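## Task

Move to the front face of cabinet AJ03 and halt near it so the cabinet's name plate shows in the middle area of the wrist camera image, upright and large enough for a person to read without effort. The robot must not topple or finish leaning, and the result must hold without the robot propping anything up.

## Robot and tools

Robot: TidyBot++, a single-arm mobile robot. The base is 0.54 m long, 0.50 m wide and 0.38 m tall, on four driven casters. On top sits one seven-joint arm with a two-finger gripper. The shoulder is 0.12 m ahead of the base centre and 0.68 m up. Two cameras: base_camera (fixed on the base, 644x364, looking forward and down) and wrist_camera (fisheye, 644x476, on the hand, looking along the hand's pointing direction). The arm begins folded with the hand aimed down; folded, the hand reaches up to 0.08 m beyond the base's front edge and the elbow up to 1.15 m high.

Frames: the base frame has its origin on the floor below the base centre, x ahead, y to the left, z up. hand_pose is reported in this frame (point between the finger pads; its z axis runs along the fingers). The odometry frame is the base frame as it stood when the scene began. Heading in base_odometry grows to the left, range -3.142 to 3.142. base_tilt is in degrees, positive when leaning forward or right; about 1 degree of fixed bias plus noise.

execute_actions: argument actions is a list holding one action or nothing (empty just reports state and images). Optional cameras lists base_camera, wrist_camera or all; omitted means all, [] means none. An action may contain base, joints, speeds.
- base: exactly one key, each an offset from where the base last reported itself, not a position: translate_m (metres, forward positive, -2 to 2), strafe_m (metres, left positive, -2 to 2), rotate_rad (radians, counter-clockwise seen from above positive, -6.3 to 6.3).
- joints: absolute target angles by name, in radians: joint_1_rad (any angle; positive turns the arm clockwise seen from above, opposite to rotate_rad), joint_2_rad shoulder -2.249 to 2.249, joint_3_rad any angle, joint_4_rad elbow -2.579 to 2.579, joint_5_rad any angle, joint_6_rad wrist -2.099 to 2.099, joint_7_rad any angle; gripper_pos 0 (open) to 1 (closed). Unbounded joints go the short way; for bigger turns send steps below half a revolution. Tolerances ±0.039 for joints 1-4, ±0.056 for 5-7, ±0.03 gripper.
- speeds: caps for this action only, translate_m and strafe_m 0.05-0.5 m/s, rotate_rad 0.1-1.57 rad/s (the maximum is the default). A base move needing over 8.667 s at its cap is refused; any action ends by 15 s. Bad keys or values reject the whole call and nothing moves.
Base and joint motions in one action start together. A joint omitted may keep driving toward an earlier target.

Arm geometry (joint_1_rad 0, joint_3_rad 3.14, joint_5_rad 0, roughly the start): the arm stays in the vertical plane of the base x axis. Segments: upper arm 0.42 m, forearm 0.31 m, hand 0.31 m. Tilt from vertical (forward positive): upper = j2, forearm = j2 - j4, hand = j2 - j4 - j6. The hand point sits ahead of the shoulder by sum of length*sin(tilt) and above it by sum of length*cos(tilt). Joints move up to 1.39 rad/s (1.22 for joints 5-7). For a reading view, point the hand (and thus wrist_camera) roughly horizontal toward the plate at about plate height; joint_7_rad rolls the image.

Results: base_odometry (wheel-count based, drifts a few cm and degrees over many moves, counts slip as motion), joint_positions, hand_pose, base_tilt, motor_effort (percent of max, with peak in brackets, noisy), Motor temperatures (one per arm joint), images listed in the pictures line, and updated camera numbers if changed. base_status/joint_status words: done (base: wheels turned as commanded, even if blocked or slipping), off_target (stopped short, may still push), contact_stop / time_out (target dropped, holding still), not_followed with "joint command not followed" and a cause (self-collision check withheld the arm targets; they may be retried later). ARM HIT means the arm struck the base or itself. TORQUE FAULT freezes the arm 10 s; MOTOR HOT warns from 60 C and OVER-TEMPERATURE FAULT at 75 C. Friction can leave joints a bit off; to correct, send last command + (wanted - measured).

wait: seconds 0 to 10, no new command, returns state and images.
zoom_image: camera (base_camera or wrist_camera) and region [x0, y0, x1, y1] in pixels of that camera's latest full image, at most 504x504; useful to check that the plate text is legible and which cabinet it is.
finished_scene: scene is the integer of the current scene; ends it for good and the reply reports success and the next task. Call it only once the view is right and the robot is still.

Calibration (scene 1 start): base_camera K fx=fy=352.664, cx=320.617, cy=184.477, mounted near [0.224, 0.001, 0.347]; wrist_camera fisheye K fx=fy=207.569, cx=321.746, cy=242.967, near [0.309, -0.010, 0.728]. Expect small errors, larger for the wrist camera.

Cautions: a blocked base keeps shoving until timeout and can still report done, so watch odometry and images before driving near cabinets; approach slowly at the end. If the raised arm snags something above about 0.8 m while driving, the robot can tip; horizontal force on a raised hand can lift wheels. Avoid driving the arm into cabinets (torque faults), hard contacts, and finishing with any tilt.

Each tool is called after "Request:" by a JSON object that holds its "api" and its "payload".

## Session

Request:
{"api": "execute_actions", "payload": {"actions": [{"joints":{"joint_1_rad":0,"joint_2_rad":-0.3,"joint_3_rad":3.14,"joint_4_rad":-2.2,"joint_5_rad":0,"joint_6_rad":0.33,"joint_7_rad":1.57}}]}}

Scene clock: 1.83 s.
Motor temperatures (°C, as the motors report them): [30 30 29 31 36 34 42]
base_odometry: x=+0.000 y=+0.000 heading=+0.000 (m, m, rad; odometry frame)
base_tilt: forward=+0.1 right=-0.9 (deg)
base_status: not commanded
joint_positions: joint_1_rad=-0.010 joint_2_rad=-0.310 joint_3_rad=+3.167 joint_4_rad=-2.211 joint_5_rad=+0.032 joint_6_rad=+0.324 joint_7_rad=+1.568 gripper_pos=+0.000
joint_status: all done
motor_effort: joint_1_rad=+0(0) joint_2_rad=-10(10) joint_3_rad=+0(0) joint_4_rad=+22(22) joint_5_rad=-1(1) joint_6_rad=+10(10) joint_7_rad=+0(0) (%)
hand_pose: x=+0.5996 y=-0.0046 z=+0.9786 quat_wxyz=(+0.008, +0.709, +0.006, +0.705) (m; base frame)
pictures: base_camera, wrist_camera
camera_calibration (this result's frames):
wrist_camera: T_world_to_cam=[[-0.0540568, -0.997138, 0.0528584, -0.0336719], [0.0144551, -0.0537117, -0.998452, 1.02774], [0.998433, -0.0532091, 0.0173172, -0.489307], [0, 0, 0, 1]] pos_world=[0.471864, -0.00440915, 1.03641]
Images, in order (width x height): base_camera 644x364, wrist_camera 644x476.

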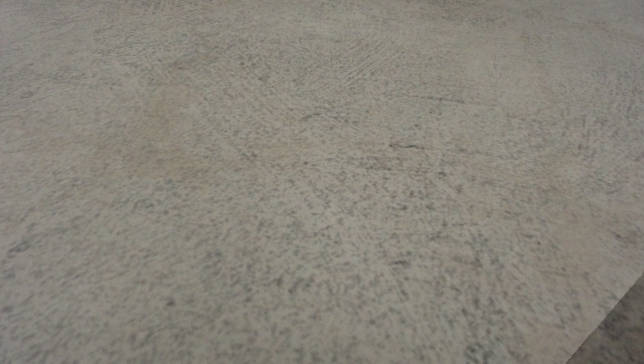

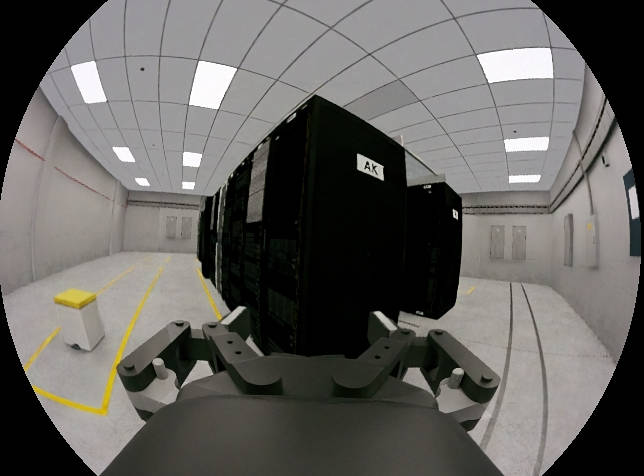

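Request:
{"api": "zoom_image", "payload": {"camera": "wrist_camera", "region": [200,80,500,330]}}

Region (200, 80, 500, 330) of wrist_camera's 644x476 image, scaled by 1.680.

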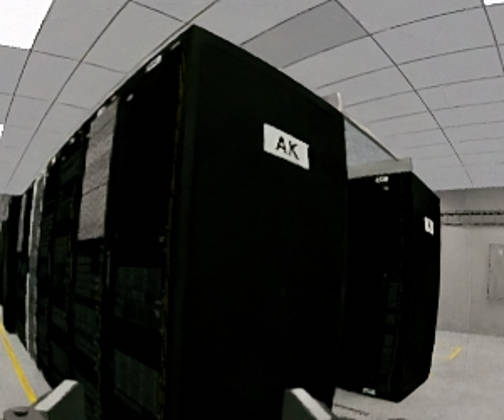

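Request:
{"api": "execute_actions", "payload": {"actions": [{"base":{"rotate_rad":0.6}}]}}

Request:
{"api": "execute_actions", "payload": {"actions": [{"base":{"strafe_m":-2}}]}}

Request:
{"api": "execute_actions", "payload": {"actions": [{"base":{"strafe_m":-0.7}}]}}

Scene clock: 13.63 s.
Motor temperatures (°C, as the motors report them): [30 30 29 31 36 34 42]
base_odometry: x=+0.000 y=+0.000 heading=+0.600 (m, m, rad; odometry frame)
base_tilt: forward=+0.1 right=-0.9 (deg)
base_status: done
joint_positions: joint_1_rad=-0.006 joint_2_rad=-0.309 joint_3_rad=+3.156 joint_4_rad=-2.211 joint_5_rad=+0.030 joint_6_rad=+0.324 joint_7_rad=+1.568 gripper_pos=+0.000
joint_status: not commanded
motor_effort: joint_1_rad=+1(2) joint_2_rad=-9(11) joint_3_rad=+0(2) joint_4_rad=+21(22) joint_5_rad=-1(2) joint_6_rad=+10(10) joint_7_rad=+0(0) (%)
hand_pose: x=+0.5997 y=-0.0004 z=+0.9782 quat_wxyz=(+0.007, +0.710, +0.009, +0.705) (m; base frame)
pictures: base_camera, wrist_camera
camera_calibration (this result's frames):
wrist_camera: T_world_to_cam=[[-0.0476141, -0.997356, 0.0549066, -0.0353343], [0.0141764, -0.0556382, -0.99835, 1.0277], [0.998765, -0.0467572, 0.0167881, -0.488839], [0, 0, 0, 1]] pos_world=[0.471983, -0.000918248, 1.03615]
Images, in order (width x height): base_camera 644x364, wrist_camera 644x476.

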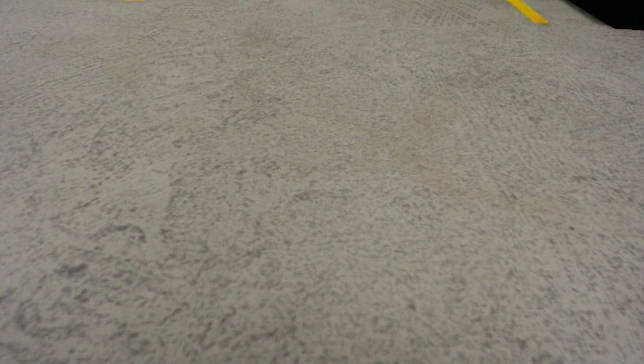

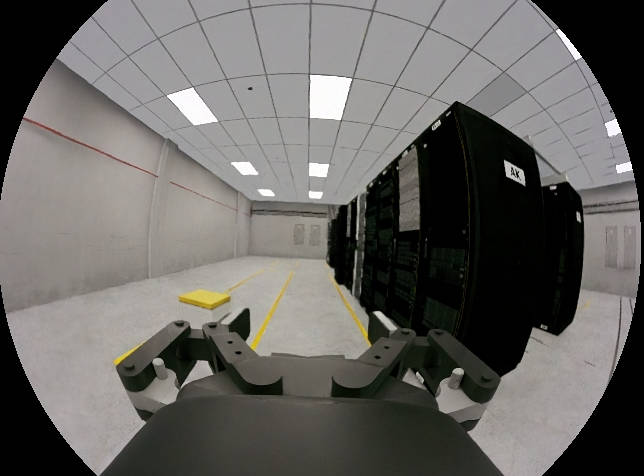

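Scene clock: 19.00 s.
Motor temperatures (°C, as the motors report them): [30 30 29 31 36 34 42]
base_odometry: x=+1.130 y=-1.650 heading=+0.600 (m, m, rad; odometry frame)
base_tilt: forward=+0.2 right=-0.9 (deg)
base_status: done
joint_positions: joint_1_rad=-0.006 joint_2_rad=-0.309 joint_3_rad=+3.155 joint_4_rad=-2.211 joint_5_rad=+0.030 joint_6_rad=+0.324 joint_7_rad=+1.568 gripper_pos=+0.000
joint_status: not commanded
motor_effort: joint_1_rad=+0(1) joint_2_rad=-10(10) joint_3_rad=+0(3) joint_4_rad=+21(21) joint_5_rad=-1(1) joint_6_rad=+10(10) joint_7_rad=+0(0) (%)
hand_pose: x=+0.5997 y=-0.0002 z=+0.9782 quat_wxyz=(+0.007, +0.710, +0.009, +0.705) (m; base frame)
pictures: base_camera, wrist_camera
camera_calibration (this result's frames):
wrist_camera: T_world_to_cam=[[-0.0473456, -0.997372, 0.0548414, -0.0352171], [0.0141949, -0.0555692, -0.998354, 1.0277], [0.998778, -0.0464892, 0.0167885, -0.488828], [0, 0, 0, 1]] pos_world=[0.471975, -0.000741146, 1.03615]
Images, in order (width x height): base_camera 644x364, wrist_camera 644x476.

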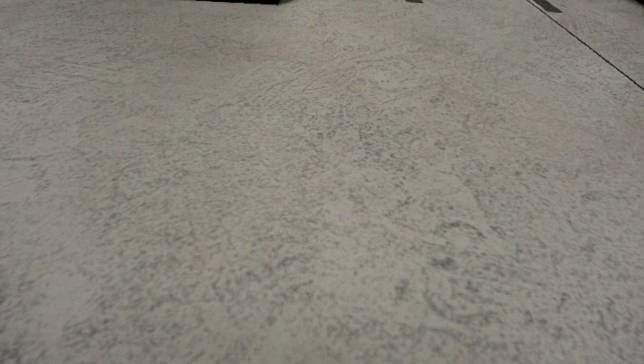

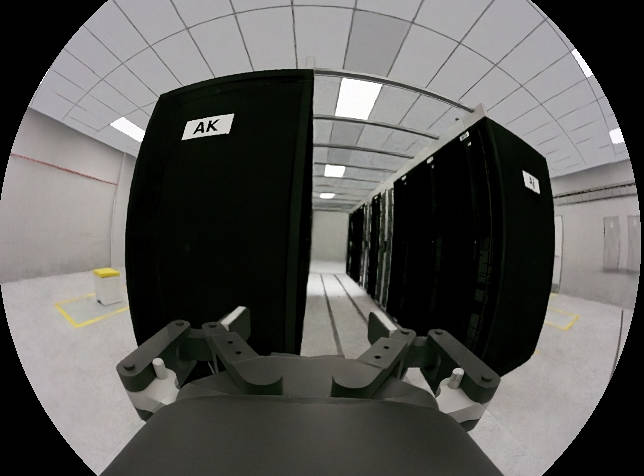

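Scene clock: 21.77 s.
Motor temperatures (°C, as the motors report them): [30 30 29 31 36 34 42]
base_odometry: x=+1.526 y=-2.228 heading=+0.601 (m, m, rad; odometry frame)
base_tilt: forward=+0.1 right=-0.9 (deg)
base_status: done
joint_positions: joint_1_rad=-0.005 joint_2_rad=-0.309 joint_3_rad=+3.154 joint_4_rad=-2.211 joint_5_rad=+0.030 joint_6_rad=+0.324 joint_7_rad=+1.568 gripper_pos=+0.000
joint_status: not commanded
motor_effort: joint_1_rad=+0(2) joint_2_rad=-9(10) joint_3_rad=+0(3) joint_4_rad=+21(22) joint_5_rad=-1(1) joint_6_rad=+10(10) joint_7_rad=+0(0) (%)
hand_pose: x=+0.5997 y=+0.0001 z=+0.9782 quat_wxyz=(+0.007, +0.710, +0.009, +0.705) (m; base frame)
pictures: base_camera, wrist_camera
camera_calibration (this result's frames):
wrist_camera: T_world_to_cam=[[-0.0470279, -0.997382, 0.0549282, -0.0352659], [0.0142146, -0.0556517, -0.998349, 1.0277], [0.998792, -0.0461694, 0.0167946, -0.488823], [0, 0, 0, 1]] pos_world=[0.471966, -0.000549227, 1.03615]
Images, in order (width x height): base_camera 644x364, wrist_camera 644x476.

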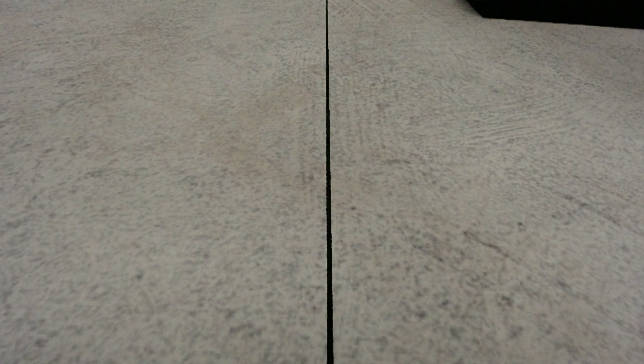

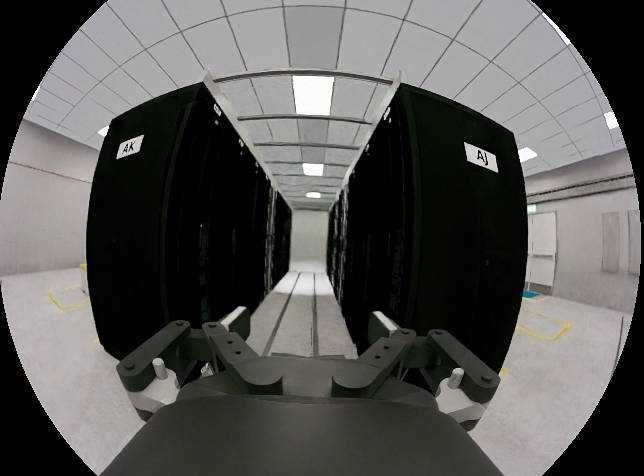

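This looks like the rear aisle; the fronts are outside.

Request:
{"api": "execute_actions", "payload": {"actions": [{"base":{"strafe_m":-2}}]}}

Request:
{"api": "execute_actions", "payload": {"actions": [{"base":{"strafe_m":-0.3},"joints":{"joint_1_rad":-0.8,"joint_2_rad":0,"joint_4_rad":-0.5,"joint_6_rad":-0.9}}]}}

Request:
{"api": "zoom_image", "payload": {"camera": "wrist_camera", "region": [250,100,500,300]}}

Scene clock: 33.70 s.
Motor temperatures (°C, as the motors report them): [30 30 29 31 36 35 42]
base_odometry: x=+2.658 y=-3.877 heading=+0.601 (m, m, rad; odometry frame)
base_tilt: forward=+0.1 right=-0.9 (deg)
base_status: done
joint_positions: joint_1_rad=-0.005 joint_2_rad=-0.309 joint_3_rad=+3.154 joint_4_rad=-2.211 joint_5_rad=+0.030 joint_6_rad=+0.324 joint_7_rad=+1.568 gripper_pos=+0.000
joint_status: not commanded
motor_effort: joint_1_rad=+0(3) joint_2_rad=-9(10) joint_3_rad=+0(2) joint_4_rad=+22(22) joint_5_rad=-1(1) joint_6_rad=+10(10) joint_7_rad=+0(0) (%)
hand_pose: x=+0.5996 y=+0.0001 z=+0.9782 quat_wxyz=(+0.007, +0.710, +0.009, +0.705) (m; base frame)
pictures: base_camera, wrist_camera
camera_calibration (this result's frames):
wrist_camera: T_world_to_cam=[[-0.0469308, -0.997385, 0.0549571, -0.0352672], [0.0142209, -0.0556793, -0.998347, 1.0277], [0.998797, -0.0460717, 0.0167968, -0.48882], [0, 0, 0, 1]] pos_world=[0.471962, -0.000474397, 1.03615]
Images, in order (width x height): base_camera 644x364, wrist_camera 644x476.

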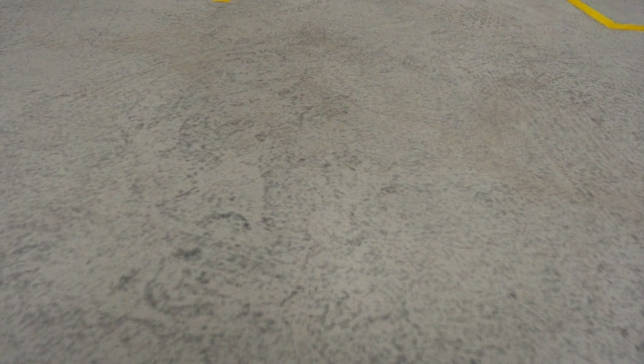

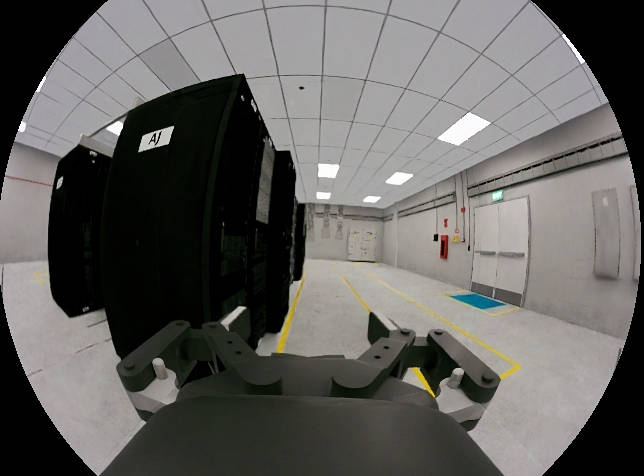

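Scene clock: 36.60 s.
Motor temperatures (°C, as the motors report them): [30 30 29 31 36 35 42]
base_odometry: x=+2.828 y=-4.124 heading=+0.601 (m, m, rad; odometry frame)
base_tilt: forward=+0.1 right=-0.9 (deg)
base_status: done
joint_positions: joint_1_rad=-0.788 joint_2_rad=-0.015 joint_3_rad=+3.154 joint_4_rad=-0.522 joint_5_rad=+0.030 joint_6_rad=-0.875 joint_7_rad=+1.568 gripper_pos=+0.000
joint_status: all done
motor_effort: joint_1_rad=+0(1) joint_2_rad=-13(15) joint_3_rad=+1(2) joint_4_rad=+13(24) joint_5_rad=-1(2) joint_6_rad=+10(10) joint_7_rad=+0(0) (%)
hand_pose: x=+0.4460 y=+0.3128 z=+1.4355 quat_wxyz=(-0.279, +0.591, +0.238, +0.718) (m; base frame)
pictures: base_camera, wrist_camera
camera_calibration (this result's frames):
wrist_camera: T_world_to_cam=[[0.639931, -0.767657, 0.034525, -0.104668], [0.182806, 0.108443, -0.97715, 1.34688], [0.746372, 0.63162, 0.209728, -0.704947], [0, 0, 0, 1]] pos_world=[0.346916, 0.218849, 1.46756]
Images, in order (width x height): base_camera 644x364, wrist_camera 644x476.

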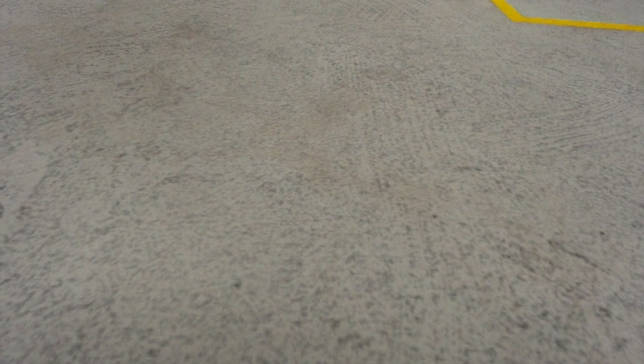

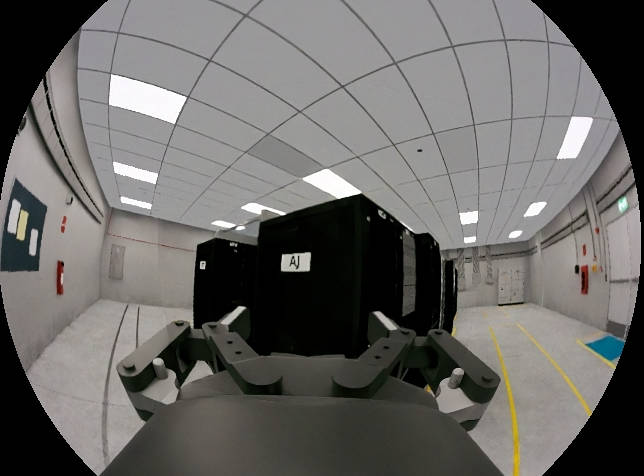

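Region (250, 100, 500, 300) of wrist_camera's 644x476 image, scaled by 2.016; it fills the top 403 rows of this view, and the rest is white.

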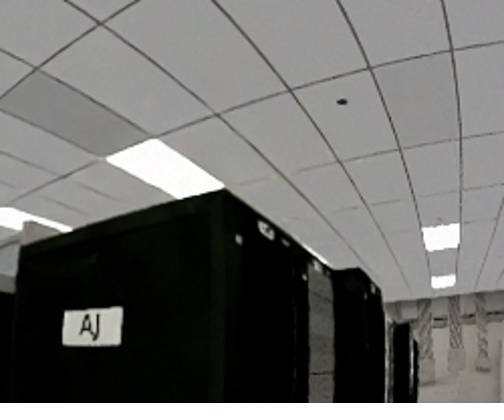

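Some cabinets protrude; keep the arm near.

Request:
{"api": "execute_actions", "payload": {"actions": [{"base":{"translate_m":2},"joints":{"joint_1_rad":-1.6,"joint_2_rad":0,"joint_4_rad":0,"joint_6_rad":-0.9}}]}}

Request:
{"api": "zoom_image", "payload": {"camera": "wrist_camera", "region": [140,150,640,350]}}

Scene clock: 44.50 s.
Motor temperatures (°C, as the motors report them): [30 30 29 31 36 35 42]
base_odometry: x=+4.478 y=-2.994 heading=+0.601 (m, m, rad; odometry frame)
base_tilt: forward=+0.1 right=-0.9 (deg)
base_status: done
joint_positions: joint_1_rad=-1.589 joint_2_rad=-0.009 joint_3_rad=+3.154 joint_4_rad=-0.022 joint_5_rad=+0.028 joint_6_rad=-0.877 joint_7_rad=+1.568 gripper_pos=+0.000
joint_status: all done
motor_effort: joint_1_rad=+1(0) joint_2_rad=-4(13) joint_3_rad=+0(1) joint_4_rad=+5(15) joint_5_rad=+0(0) joint_6_rad=+8(10) joint_7_rad=+0(0) (%)
hand_pose: x=+0.1229 y=+0.2419 z=+1.6130 quat_wxyz=(-0.632, +0.308, +0.301, +0.644) (m; base frame)
pictures: base_camera, wrist_camera
camera_calibration (this result's frames):
wrist_camera: T_world_to_cam=[[0.99677, -0.0799023, -0.00803321, -0.100044], [0.0455552, 0.644988, -0.762833, 1.12842], [0.0661335, 0.760004, 0.646545, -1.10831], [0, 0, 0, 1]] pos_world=[0.121612, 0.106507, 1.57656]
Images, in order (width x height): base_camera 644x364, wrist_camera 644x476.

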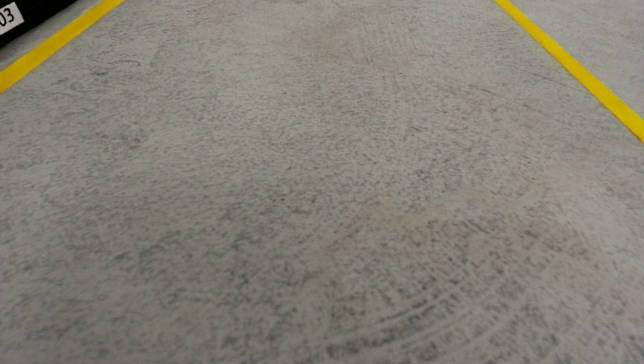

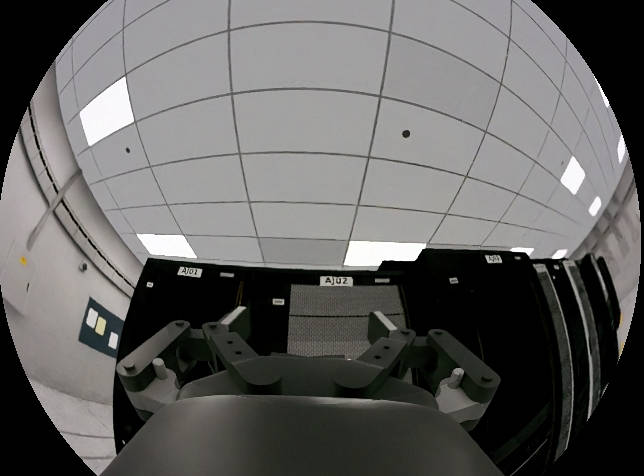

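Region (140, 150, 640, 350) of wrist_camera's 644x476 image, scaled by 1.008; it fills the top 202 rows of this view, and the rest is white.

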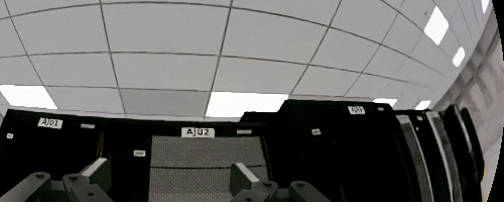

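Request:
{"api": "execute_actions", "payload": {"actions": [{"base":{"translate_m":0.8},"joints":{"joint_2_rad":0.3,"joint_6_rad":-0.4}}]}}

Scene clock: 49.40 s.
Motor temperatures (°C, as the motors report them): [30 30 29 31 36 35 42]
base_odometry: x=+5.138 y=-2.542 heading=+0.601 (m, m, rad; odometry frame)
base_tilt: forward=+0.1 right=-0.9 (deg)
base_status: done
joint_positions: joint_1_rad=-1.593 joint_2_rad=+0.301 joint_3_rad=+3.154 joint_4_rad=-0.014 joint_5_rad=+0.028 joint_6_rad=-0.423 joint_7_rad=+1.568 gripper_pos=+0.000
joint_status: all done
motor_effort: joint_1_rad=+0(2) joint_2_rad=-19(28) joint_3_rad=+0(0) joint_4_rad=+9(13) joint_5_rad=-1(0) joint_6_rad=+7(8) joint_7_rad=+0(0) (%)
hand_pose: x=+0.1133 y=+0.4313 z=+1.6130 quat_wxyz=(-0.654, +0.253, +0.256, +0.665) (m; base frame)
pictures: base_camera, wrist_camera
camera_calibration (this result's frames):
wrist_camera: T_world_to_cam=[[0.997395, -0.0719622, -0.00496431, -0.0837945], [0.0510831, 0.753247, -0.655751, 0.786652], [0.0509286, 0.653789, 0.754961, -1.37899], [0, 0, 0, 1]] pos_world=[0.113621, 0.302992, 1.55651]
Images, in order (width x height): base_camera 644x364, wrist_camera 644x476.

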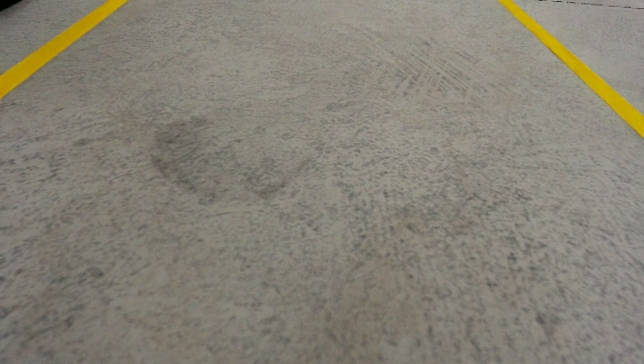

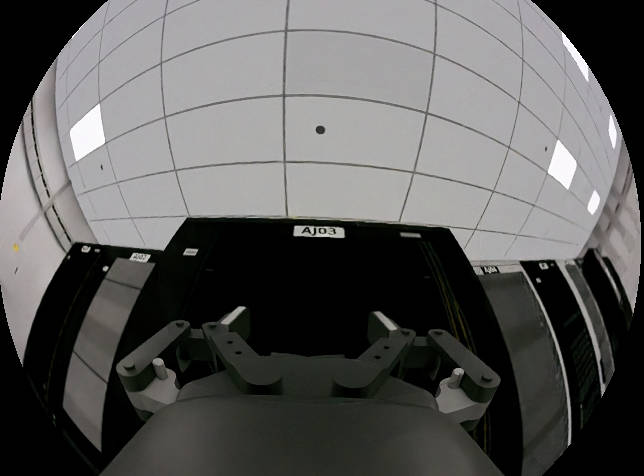

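Request:
{"api": "execute_actions", "payload": {"actions": [{"base":{"strafe_m":-0.42},"joints":{"joint_2_rad":0.3,"joint_4_rad":-1.1,"joint_6_rad":0.75}}], "cameras": []}}

Request:
{"api": "execute_actions", "payload": {"actions": [{"joints":{"joint_2_rad":1.8,"joint_6_rad":0.95}}]}}

Scene clock: 57.43 s.
Motor temperatures (°C, as the motors report them): [30 30 29 31 36 35 42]
base_odometry: x=+5.375 y=-2.888 heading=+0.601 (m, m, rad; odometry frame)
base_tilt: forward=+0.1 right=-0.9 (deg)
base_status: done
joint_positions: joint_1_rad=-1.593 joint_2_rad=+0.297 joint_3_rad=+3.154 joint_4_rad=-1.079 joint_5_rad=+0.028 joint_6_rad=+0.726 joint_7_rad=+1.568 gripper_pos=+0.000
joint_status: all done
motor_effort: joint_1_rad=+0(1) joint_2_rad=-30(33) joint_3_rad=+0(0) joint_4_rad=+20(20) joint_5_rad=-1(1) joint_6_rad=+6(8) joint_7_rad=+0(0) (%)
hand_pose: x=+0.1030 y=+0.6198 z=+1.3929 quat_wxyz=(-0.669, +0.215, +0.236, +0.671) (m; base frame)
pictures: none
No camera images: the call's "cameras" was empty. Leave "cameras" out to get every camera's image.

Scene clock: 60.30 s.
Motor temperatures (°C, as the motors report them): [30 30 29 31 36 35 42]
base_odometry: x=+5.375 y=-2.888 heading=+0.601 (m, m, rad; odometry frame)
base_tilt: forward=+0.1 right=-0.9 (deg)
base_status: not commanded
joint_positions: joint_1_rad=-1.593 joint_2_rad=+1.798 joint_3_rad=+3.154 joint_4_rad=-1.089 joint_5_rad=+0.028 joint_6_rad=+0.925 joint_7_rad=+1.568 gripper_pos=+0.000
joint_status: all done
motor_effort: joint_1_rad=+0(0) joint_2_rad=-45(57) joint_3_rad=-1(2) joint_4_rad=+10(20) joint_5_rad=-1(1) joint_6_rad=+9(11) joint_7_rad=+0(0) (%)
hand_pose: x=+0.0977 y=+0.7766 z=+0.1642 quat_wxyz=(-0.398, +0.569, +0.605, +0.388) (m; base frame)
pictures: base_camera, wrist_camera
camera_calibration (this result's frames):
wrist_camera: T_world_to_cam=[[0.997708, 0.0160434, 0.0657389, -0.130529], [0.0671156, -0.358521, -0.931106, 0.484395], [0.00863067, 0.933384, -0.358776, -0.540269], [0, 0, 0, 1]] pos_world=[0.102382, 0.680039, 0.265768]
Images, in order (width x height): base_camera 644x364, wrist_camera 644x476.

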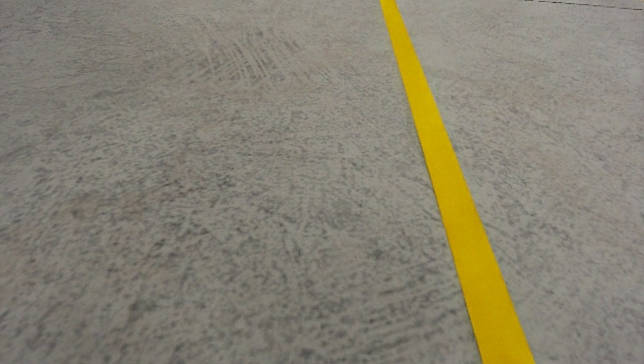

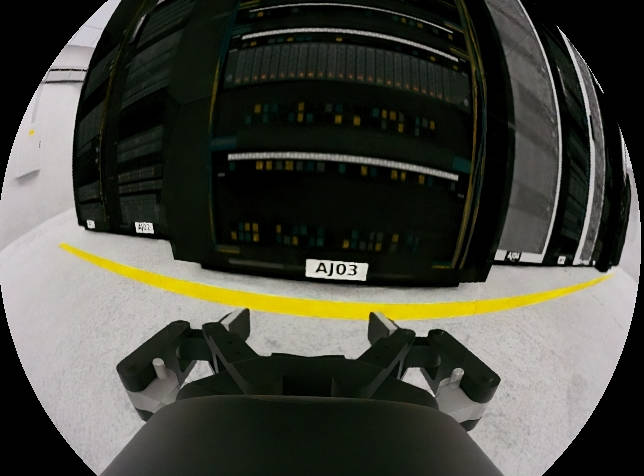

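Request:
{"api": "execute_actions", "payload": {"actions": [{"base":{"strafe_m":0.17},"joints":{"joint_6_rad":0.7,"joint_7_rad":1.64}}]}}

Request:
{"api": "finished_scene", "payload": {"scene": 1}}

Scene clock: 66.37 s.
Motor temperatures (°C, as the motors report them): [30 31 29 31 36 35 42]
base_odometry: x=+5.279 y=-2.748 heading=+0.601 (m, m, rad; odometry frame)
base_tilt: forward=+0.1 right=-0.9 (deg)
base_status: done
joint_positions: joint_1_rad=-1.594 joint_2_rad=+1.795 joint_3_rad=+3.154 joint_4_rad=-1.092 joint_5_rad=+0.028 joint_6_rad=+0.706 joint_7_rad=+1.598 gripper_pos=+0.000
joint_status: all done
motor_effort: joint_1_rad=+1(2) joint_2_rad=-44(48) joint_3_rad=+0(1) joint_4_rad=+9(10) joint_5_rad=-1(1) joint_6_rad=+8(10) joint_7_rad=+0(0) (%)
hand_pose: x=+0.0999 y=+0.7444 z=+0.1057 quat_wxyz=(-0.325, +0.599, +0.654, +0.328) (m; base frame)
pictures: base_camera, wrist_camera
camera_calibration (this result's frames):
wrist_camera: T_world_to_cam=[[0.994315, 0.0448308, 0.0965837, -0.152699], [0.105272, -0.550171, -0.82839, 0.546146], [0.0160002, 0.833848, -0.551762, -0.43744], [0, 0, 0, 1]] pos_world=[0.101336, 0.672078, 0.225807]
Images, in order (width x height): base_camera 644x364, wrist_camera 644x476.

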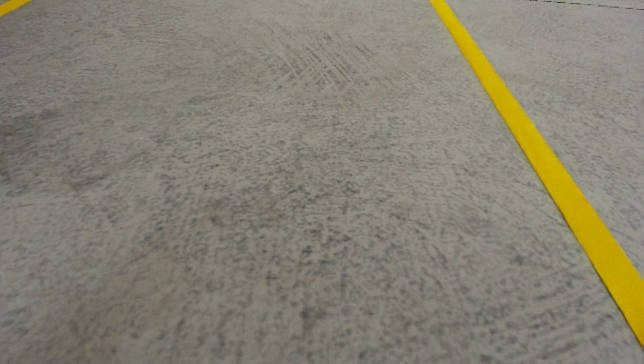

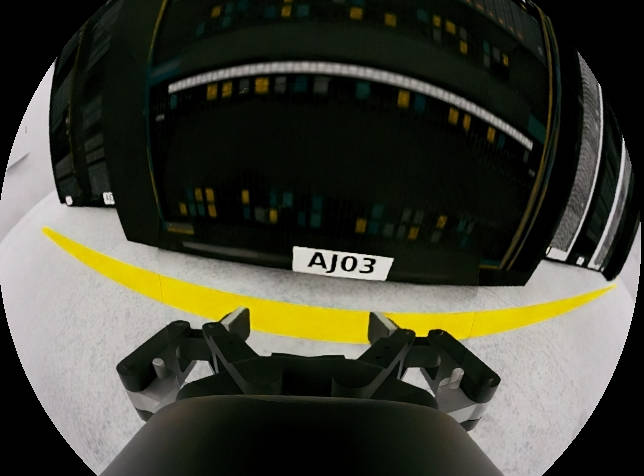

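The scene is finished: the task was done.


## Next scene

Move to the back face of cabinet AZ04 and halt near it so the cabinet's name plate shows in the middle area of the wrist camera image, upright and large enough for a person to read without effort. The robot must not topple or finish leaning, and the result must hold without the robot propping anything up.

Request:
{"api": "execute_actions", "payload": {"actions": []}}

Scene clock: 0.00 s.
Motor temperatures (°C, as the motors report them): [30 31 29 31 36 35 42]
base_odometry: x=+0.000 y=+0.000 heading=+0.000 (m, m, rad; odometry frame)
base_tilt: forward=+0.1 right=-0.9 (deg)
base_status: not commanded
joint_positions: joint_1_rad=+0.023 joint_2_rad=-0.390 joint_3_rad=+3.115 joint_4_rad=-2.539 joint_5_rad=-0.009 joint_6_rad=-0.890 joint_7_rad=+1.547 gripper_pos=+0.000
joint_status: not commanded
motor_effort: joint_1_rad=+0 joint_2_rad=+1 joint_3_rad=+0 joint_4_rad=+11 joint_5_rad=-1 joint_6_rad=+0 joint_7_rad=+0 (%)
hand_pose: x=+0.2538 y=+0.0028 z=+0.5892 quat_wxyz=(+0.001, +0.999, -0.013, +0.051) (m; base frame)
pictures: base_camera, wrist_camera
camera_calibration (this result's frames):
wrist_camera: T_world_to_cam=[[0.00122155, -0.99854, 0.0539994, -0.0391732], [-0.992358, -0.00787335, -0.123143, 0.384069], [0.123388, -0.0534363, -0.990919, 0.679252], [0, 0, 0, 1]] pos_world=[0.29737, 0.000204619, 0.722494]
Images, in order (width x height): base_camera 644x364, wrist_camera 644x476.

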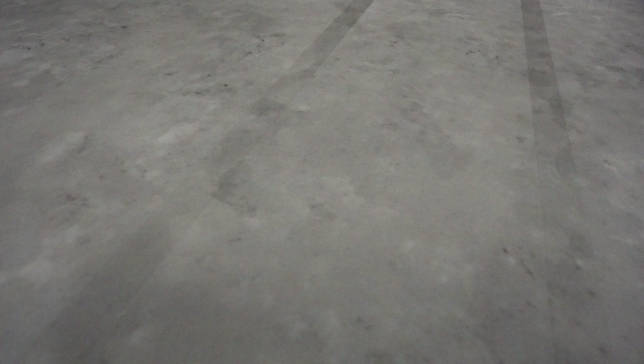

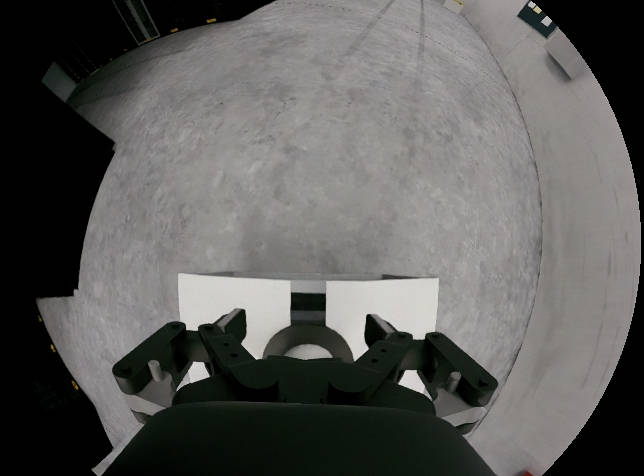

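Request:
{"api": "execute_actions", "payload": {"actions": [{"base":{"rotate_rad":1.23},"joints":{"joint_2_rad":-0.3,"joint_4_rad":-2.2,"joint_6_rad":0.33}}]}}

Request:
{"api": "zoom_image", "payload": {"camera": "wrist_camera", "region": [394,80,644,330]}}

Scene clock: 4.97 s.
Motor temperatures (°C, as the motors report them): [30 31 29 31 36 35 42]
base_odometry: x=+0.000 y=+0.000 heading=+1.230 (m, m, rad; odometry frame)
base_tilt: forward=+0.2 right=-0.9 (deg)
base_status: done
joint_positions: joint_1_rad=+0.021 joint_2_rad=-0.308 joint_3_rad=+3.115 joint_4_rad=-2.208 joint_5_rad=-0.009 joint_6_rad=+0.321 joint_7_rad=+1.547 gripper_pos=+0.000
joint_status: all done
motor_effort: joint_1_rad=+0(2) joint_2_rad=-10(10) joint_3_rad=+1(2) joint_4_rad=+21(21) joint_5_rad=-1(2) joint_6_rad=+9(9) joint_7_rad=+0(0) (%)
hand_pose: x=+0.5999 y=+0.0048 z=+0.9784 quat_wxyz=(-0.009, +0.710, -0.008, +0.704) (m; base frame)
pictures: base_camera, wrist_camera
camera_calibration (this result's frames):
wrist_camera: T_world_to_cam=[[-0.0492234, -0.998741, 0.00967796, 0.0150545], [0.0124335, -0.0103017, -0.99987, 1.03043], [0.99871, -0.0490967, 0.0129249, -0.485021], [0, 0, 0, 1]] pos_world=[0.472325, 0.00183773, 1.03642]
Images, in order (width x height): base_camera 644x364, wrist_camera 644x476.

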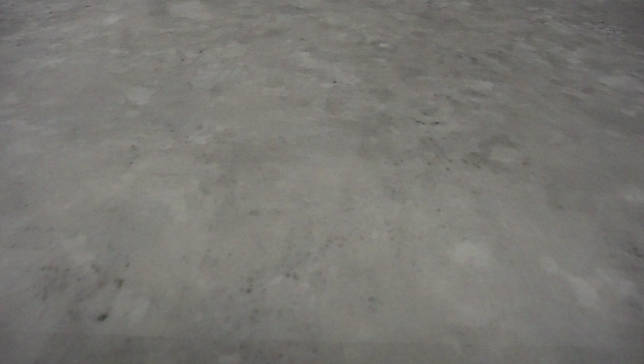

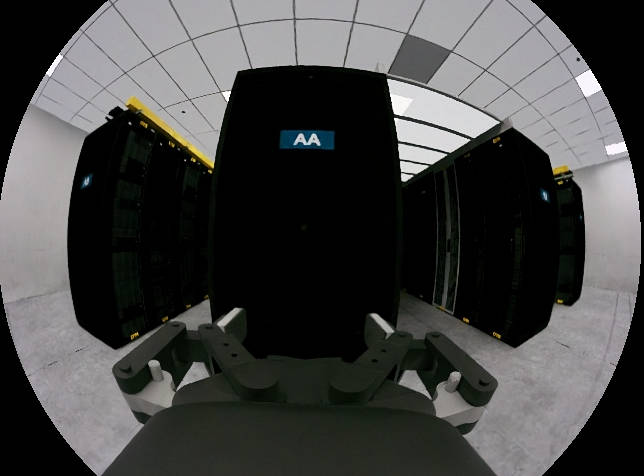

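Region (394, 80, 644, 330) of wrist_camera's 644x476 image, scaled by 2.016.

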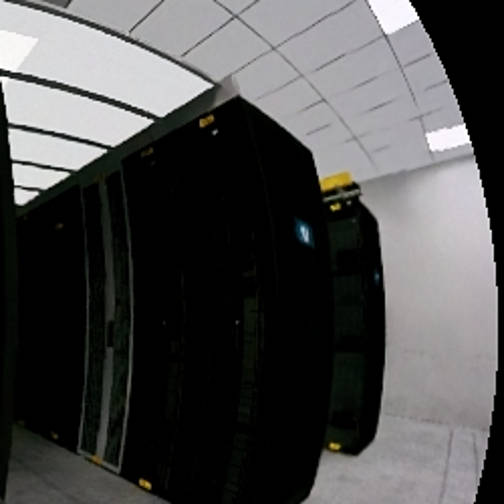

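Right row seems AZ, with rear in the roofed aisle.

Request:
{"api": "execute_actions", "payload": {"actions": [{"base":{"strafe_m":-1.0}}]}}

Request:
{"api": "zoom_image", "payload": {"camera": "wrist_camera", "region": [300,60,560,320]}}

Scene clock: 11.33 s.
Motor temperatures (°C, as the motors report them): [30 31 29 31 36 35 42]
base_odometry: x=+0.943 y=-0.334 heading=+1.230 (m, m, rad; odometry frame)
base_tilt: forward=+0.1 right=-0.9 (deg)
base_status: done
joint_positions: joint_1_rad=+0.021 joint_2_rad=-0.308 joint_3_rad=+3.115 joint_4_rad=-2.208 joint_5_rad=-0.009 joint_6_rad=+0.321 joint_7_rad=+1.547 gripper_pos=+0.000
joint_status: not commanded
motor_effort: joint_1_rad=+0(2) joint_2_rad=-10(11) joint_3_rad=+0(4) joint_4_rad=+22(21) joint_5_rad=-1(1) joint_6_rad=+9(10) joint_7_rad=+0(0) (%)
hand_pose: x=+0.5999 y=+0.0048 z=+0.9784 quat_wxyz=(-0.009, +0.710, -0.008, +0.704) (m; base frame)
pictures: base_camera, wrist_camera
camera_calibration (this result's frames):
wrist_camera: T_world_to_cam=[[-0.0492226, -0.998741, 0.00967827, 0.0150541], [0.0124331, -0.010302, -0.99987, 1.03043], [0.99871, -0.0490958, 0.0129246, -0.485021], [0, 0, 0, 1]] pos_world=[0.472325, 0.00183807, 1.03642]
Images, in order (width x height): base_camera 644x364, wrist_camera 644x476.

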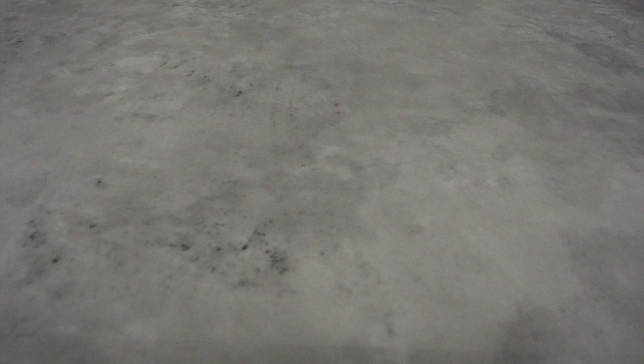

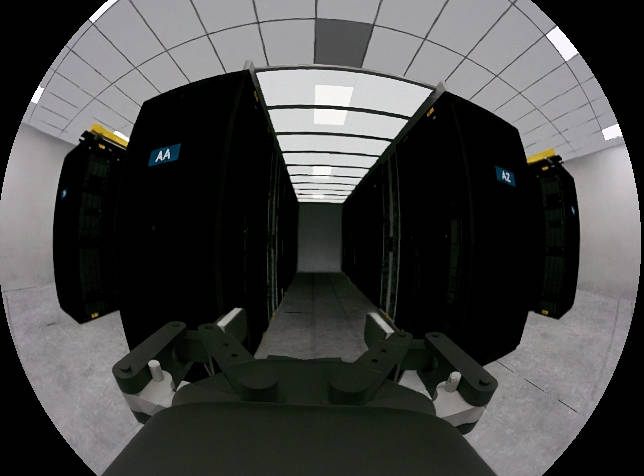

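Region (300, 60, 560, 320) of wrist_camera's 644x476 image, scaled by 1.938.

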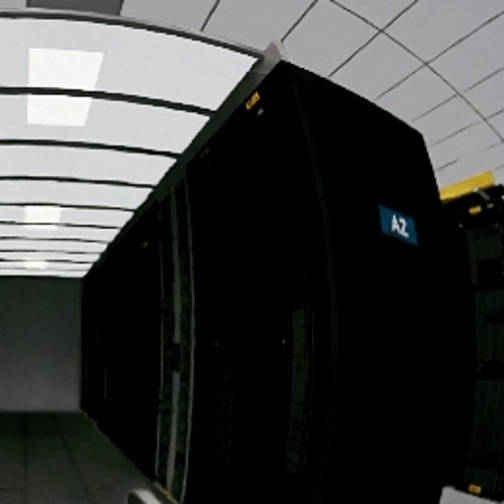

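Request:
{"api": "execute_actions", "payload": {"actions": [{"base":{"translate_m":2},"joints":{"joint_1_rad":0.5,"joint_2_rad":1.8,"joint_4_rad":-1.1,"joint_6_rad":0.8}}]}}

Request:
{"api": "execute_actions", "payload": {"actions": [{"base":{"translate_m":1.2},"joints":{"joint_1_rad":1.0}}]}}

Scene clock: 20.67 s.
Motor temperatures (°C, as the motors report them): [30 31 29 31 36 35 42]
base_odometry: x=+1.612 y=+1.552 heading=+1.230 (m, m, rad; odometry frame)
base_tilt: forward=+0.2 right=-0.9 (deg)
base_status: done
joint_positions: joint_1_rad=+0.491 joint_2_rad=+1.799 joint_3_rad=+3.115 joint_4_rad=-1.117 joint_5_rad=-0.009 joint_6_rad=+0.775 joint_7_rad=+1.547 gripper_pos=+0.000
joint_status: all done
motor_effort: joint_1_rad=+1(2) joint_2_rad=-44(50) joint_3_rad=-1(2) joint_4_rad=+9(23) joint_5_rad=-1(1) joint_6_rad=+8(9) joint_7_rad=+0(0) (%)
hand_pose: x=+0.7783 y=-0.3412 z=+0.1127 quat_wxyz=(+0.102, +0.845, -0.236, +0.469) (m; base frame)
pictures: base_camera, wrist_camera
camera_calibration (this result's frames):
wrist_camera: T_world_to_cam=[[-0.516295, -0.85638, 0.0073039, 0.0990486], [-0.450645, 0.264413, -0.852646, 0.596687], [0.728257, -0.443508, -0.522438, -0.532728], [0, 0, 0, 1]] pos_world=[0.707995, -0.309218, 0.229722]
Images, in order (width x height): base_camera 644x364, wrist_camera 644x476.

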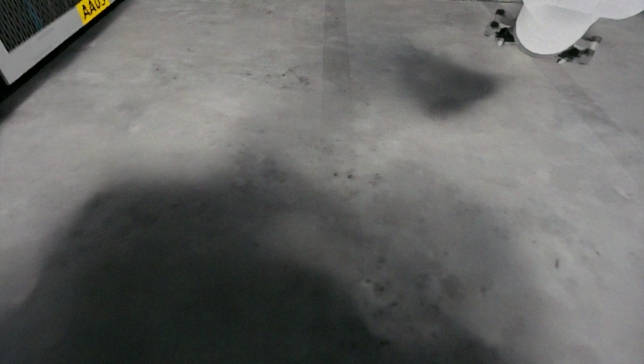

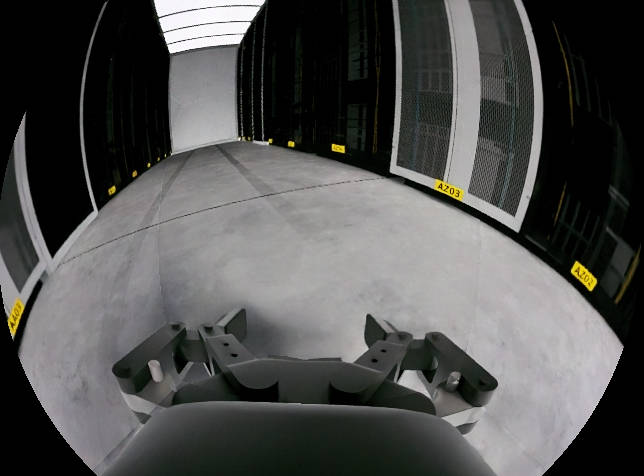

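Scene clock: 24.43 s.
Motor temperatures (°C, as the motors report them): [30 31 29 31 36 35 42]
base_odometry: x=+2.013 y=+2.683 heading=+1.230 (m, m, rad; odometry frame)
base_tilt: forward=+0.2 right=-0.9 (deg)
base_status: done
joint_positions: joint_1_rad=+0.997 joint_2_rad=+1.800 joint_3_rad=+3.115 joint_4_rad=-1.117 joint_5_rad=-0.009 joint_6_rad=+0.775 joint_7_rad=+1.547 gripper_pos=+0.000
joint_status: all done
motor_effort: joint_1_rad=+1(6) joint_2_rad=-44(45) joint_3_rad=-2(3) joint_4_rad=+8(9) joint_5_rad=-1(0) joint_6_rad=+8(8) joint_7_rad=+0(0) (%)
hand_pose: x=+0.5300 y=-0.6176 z=+0.1120 quat_wxyz=(+0.216, +0.760, -0.440, +0.428) (m; base frame)
pictures: base_camera, wrist_camera
camera_calibration (this result's frames):
wrist_camera: T_world_to_cam=[[-0.866695, -0.498784, 0.00735121, 0.140716], [-0.266403, 0.450346, -0.852184, 0.574349], [0.421745, -0.740543, -0.52319, -0.495763], [0, 0, 0, 1]] pos_world=[0.484051, -0.555603, 0.229039]
Images, in order (width x height): base_camera 644x364, wrist_camera 644x476.

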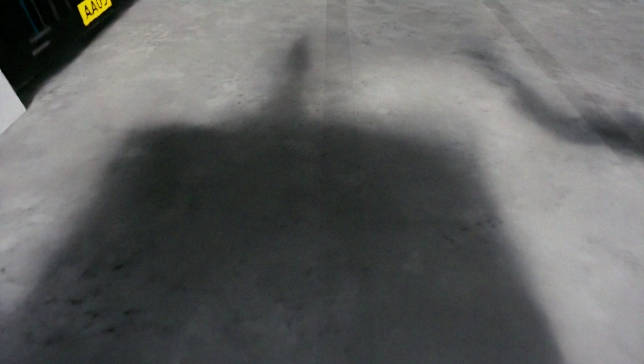

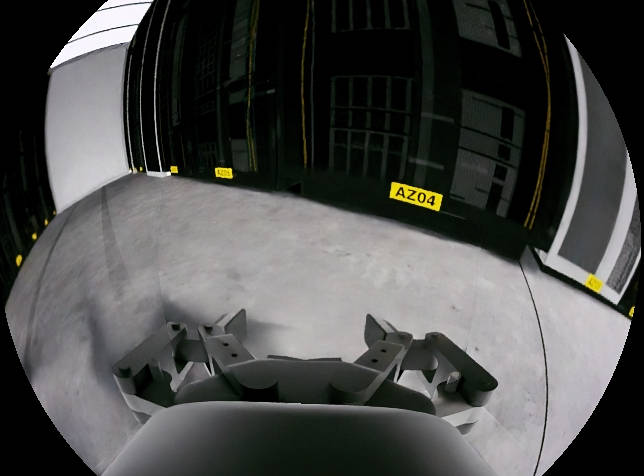

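Request:
{"api": "execute_actions", "payload": {"actions": [{"base":{"translate_m":0.4},"joints":{"joint_1_rad":1.57}}]}}

Request:
{"api": "execute_actions", "payload": {"actions": [{"base":{"strafe_m":-0.14}}]}}

Scene clock: 28.90 s.
Motor temperatures (°C, as the motors report them): [30 31 29 31 36 35 42]
base_odometry: x=+2.147 y=+3.060 heading=+1.230 (m, m, rad; odometry frame)
base_tilt: forward=+0.1 right=-0.9 (deg)
base_status: done
joint_positions: joint_1_rad=+1.562 joint_2_rad=+1.800 joint_3_rad=+3.115 joint_4_rad=-1.117 joint_5_rad=-0.009 joint_6_rad=+0.775 joint_7_rad=+1.547 gripper_pos=+0.000
joint_status: all done
motor_effort: joint_1_rad=+0(4) joint_2_rad=-43(46) joint_3_rad=-2(3) joint_4_rad=+8(9) joint_5_rad=-1(0) joint_6_rad=+8(9) joint_7_rad=+0(0) (%)
hand_pose: x=+0.1352 y=-0.7416 z=+0.1119 quat_wxyz=(+0.327, +0.607, -0.634, +0.350) (m; base frame)
pictures: base_camera, wrist_camera
camera_calibration (this result's frames):
wrist_camera: T_world_to_cam=[[-0.999038, 0.0432253, 0.00735295, 0.156464], [0.0163566, 0.523002, -0.852175, 0.540653], [-0.0406811, -0.851235, -0.523206, -0.440727], [0, 0, 0, 1]] pos_world=[0.129541, -0.664688, 0.22899]
Images, in order (width x height): base_camera 644x364, wrist_camera 644x476.

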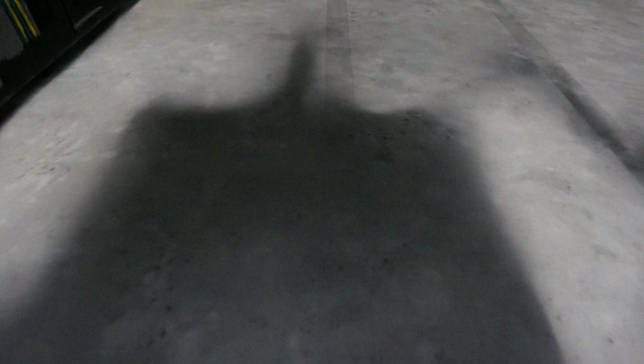

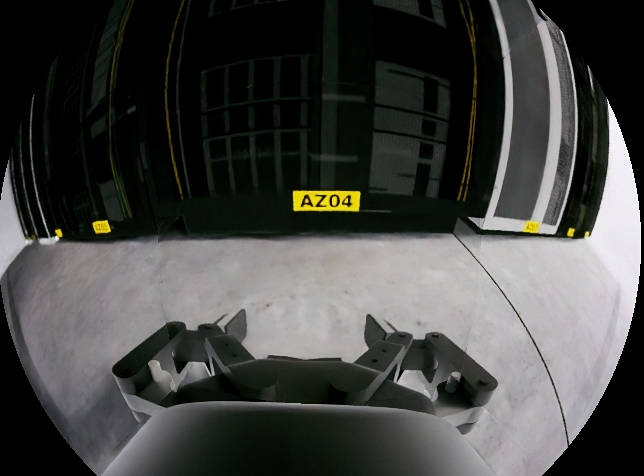

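Scene clock: 30.33 s.
Motor temperatures (°C, as the motors report them): [30 31 29 31 36 35 42]
base_odometry: x=+2.279 y=+3.013 heading=+1.230 (m, m, rad; odometry frame)
base_tilt: forward=+0.1 right=-0.8 (deg)
base_status: done
joint_positions: joint_1_rad=+1.562 joint_2_rad=+1.797 joint_3_rad=+3.115 joint_4_rad=-1.112 joint_5_rad=-0.009 joint_6_rad=+0.776 joint_7_rad=+1.547 gripper_pos=+0.000
joint_status: not commanded
motor_effort: joint_1_rad=-1(1) joint_2_rad=-44(46) joint_3_rad=-2(3) joint_4_rad=+9(9) joint_5_rad=+0(1) joint_6_rad=+8(9) joint_7_rad=+0(0) (%)
hand_pose: x=+0.1351 y=-0.7458 z=+0.1160 quat_wxyz=(+0.330, +0.605, -0.633, +0.353) (m; base frame)
pictures: base_camera, wrist_camera
camera_calibration (this result's frames):
wrist_camera: T_world_to_cam=[[-0.999028, 0.0435205, 0.00694658, 0.156784], [0.0165081, 0.515681, -0.856622, 0.541352], [-0.0408628, -0.855675, -0.515898, -0.446244], [0, 0, 0, 1]] pos_world=[0.129461, -0.667828, 0.232428]
Images, in order (width x height): base_camera 644x364, wrist_camera 644x476.

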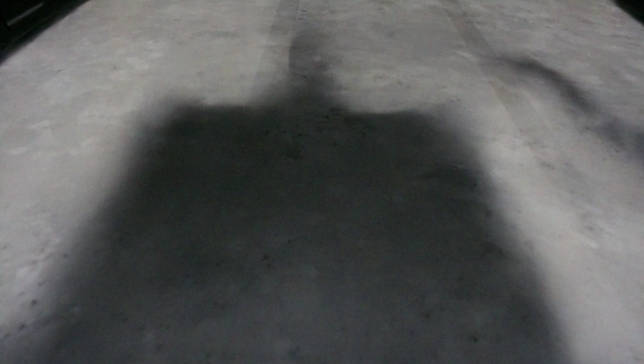

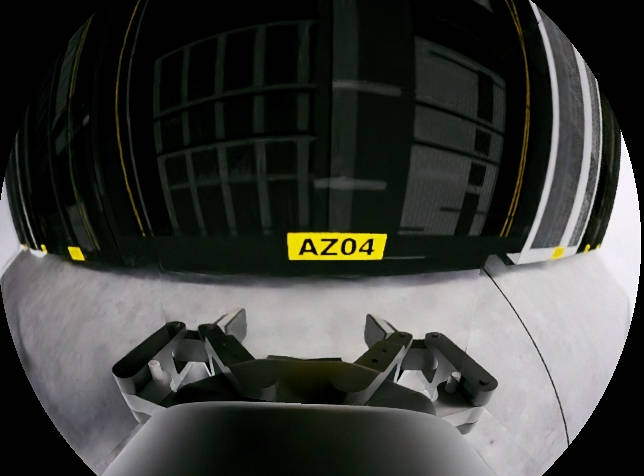

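Request:
{"api": "finished_scene", "payload": {"scene": 2}}

The scene is finished: the task was done.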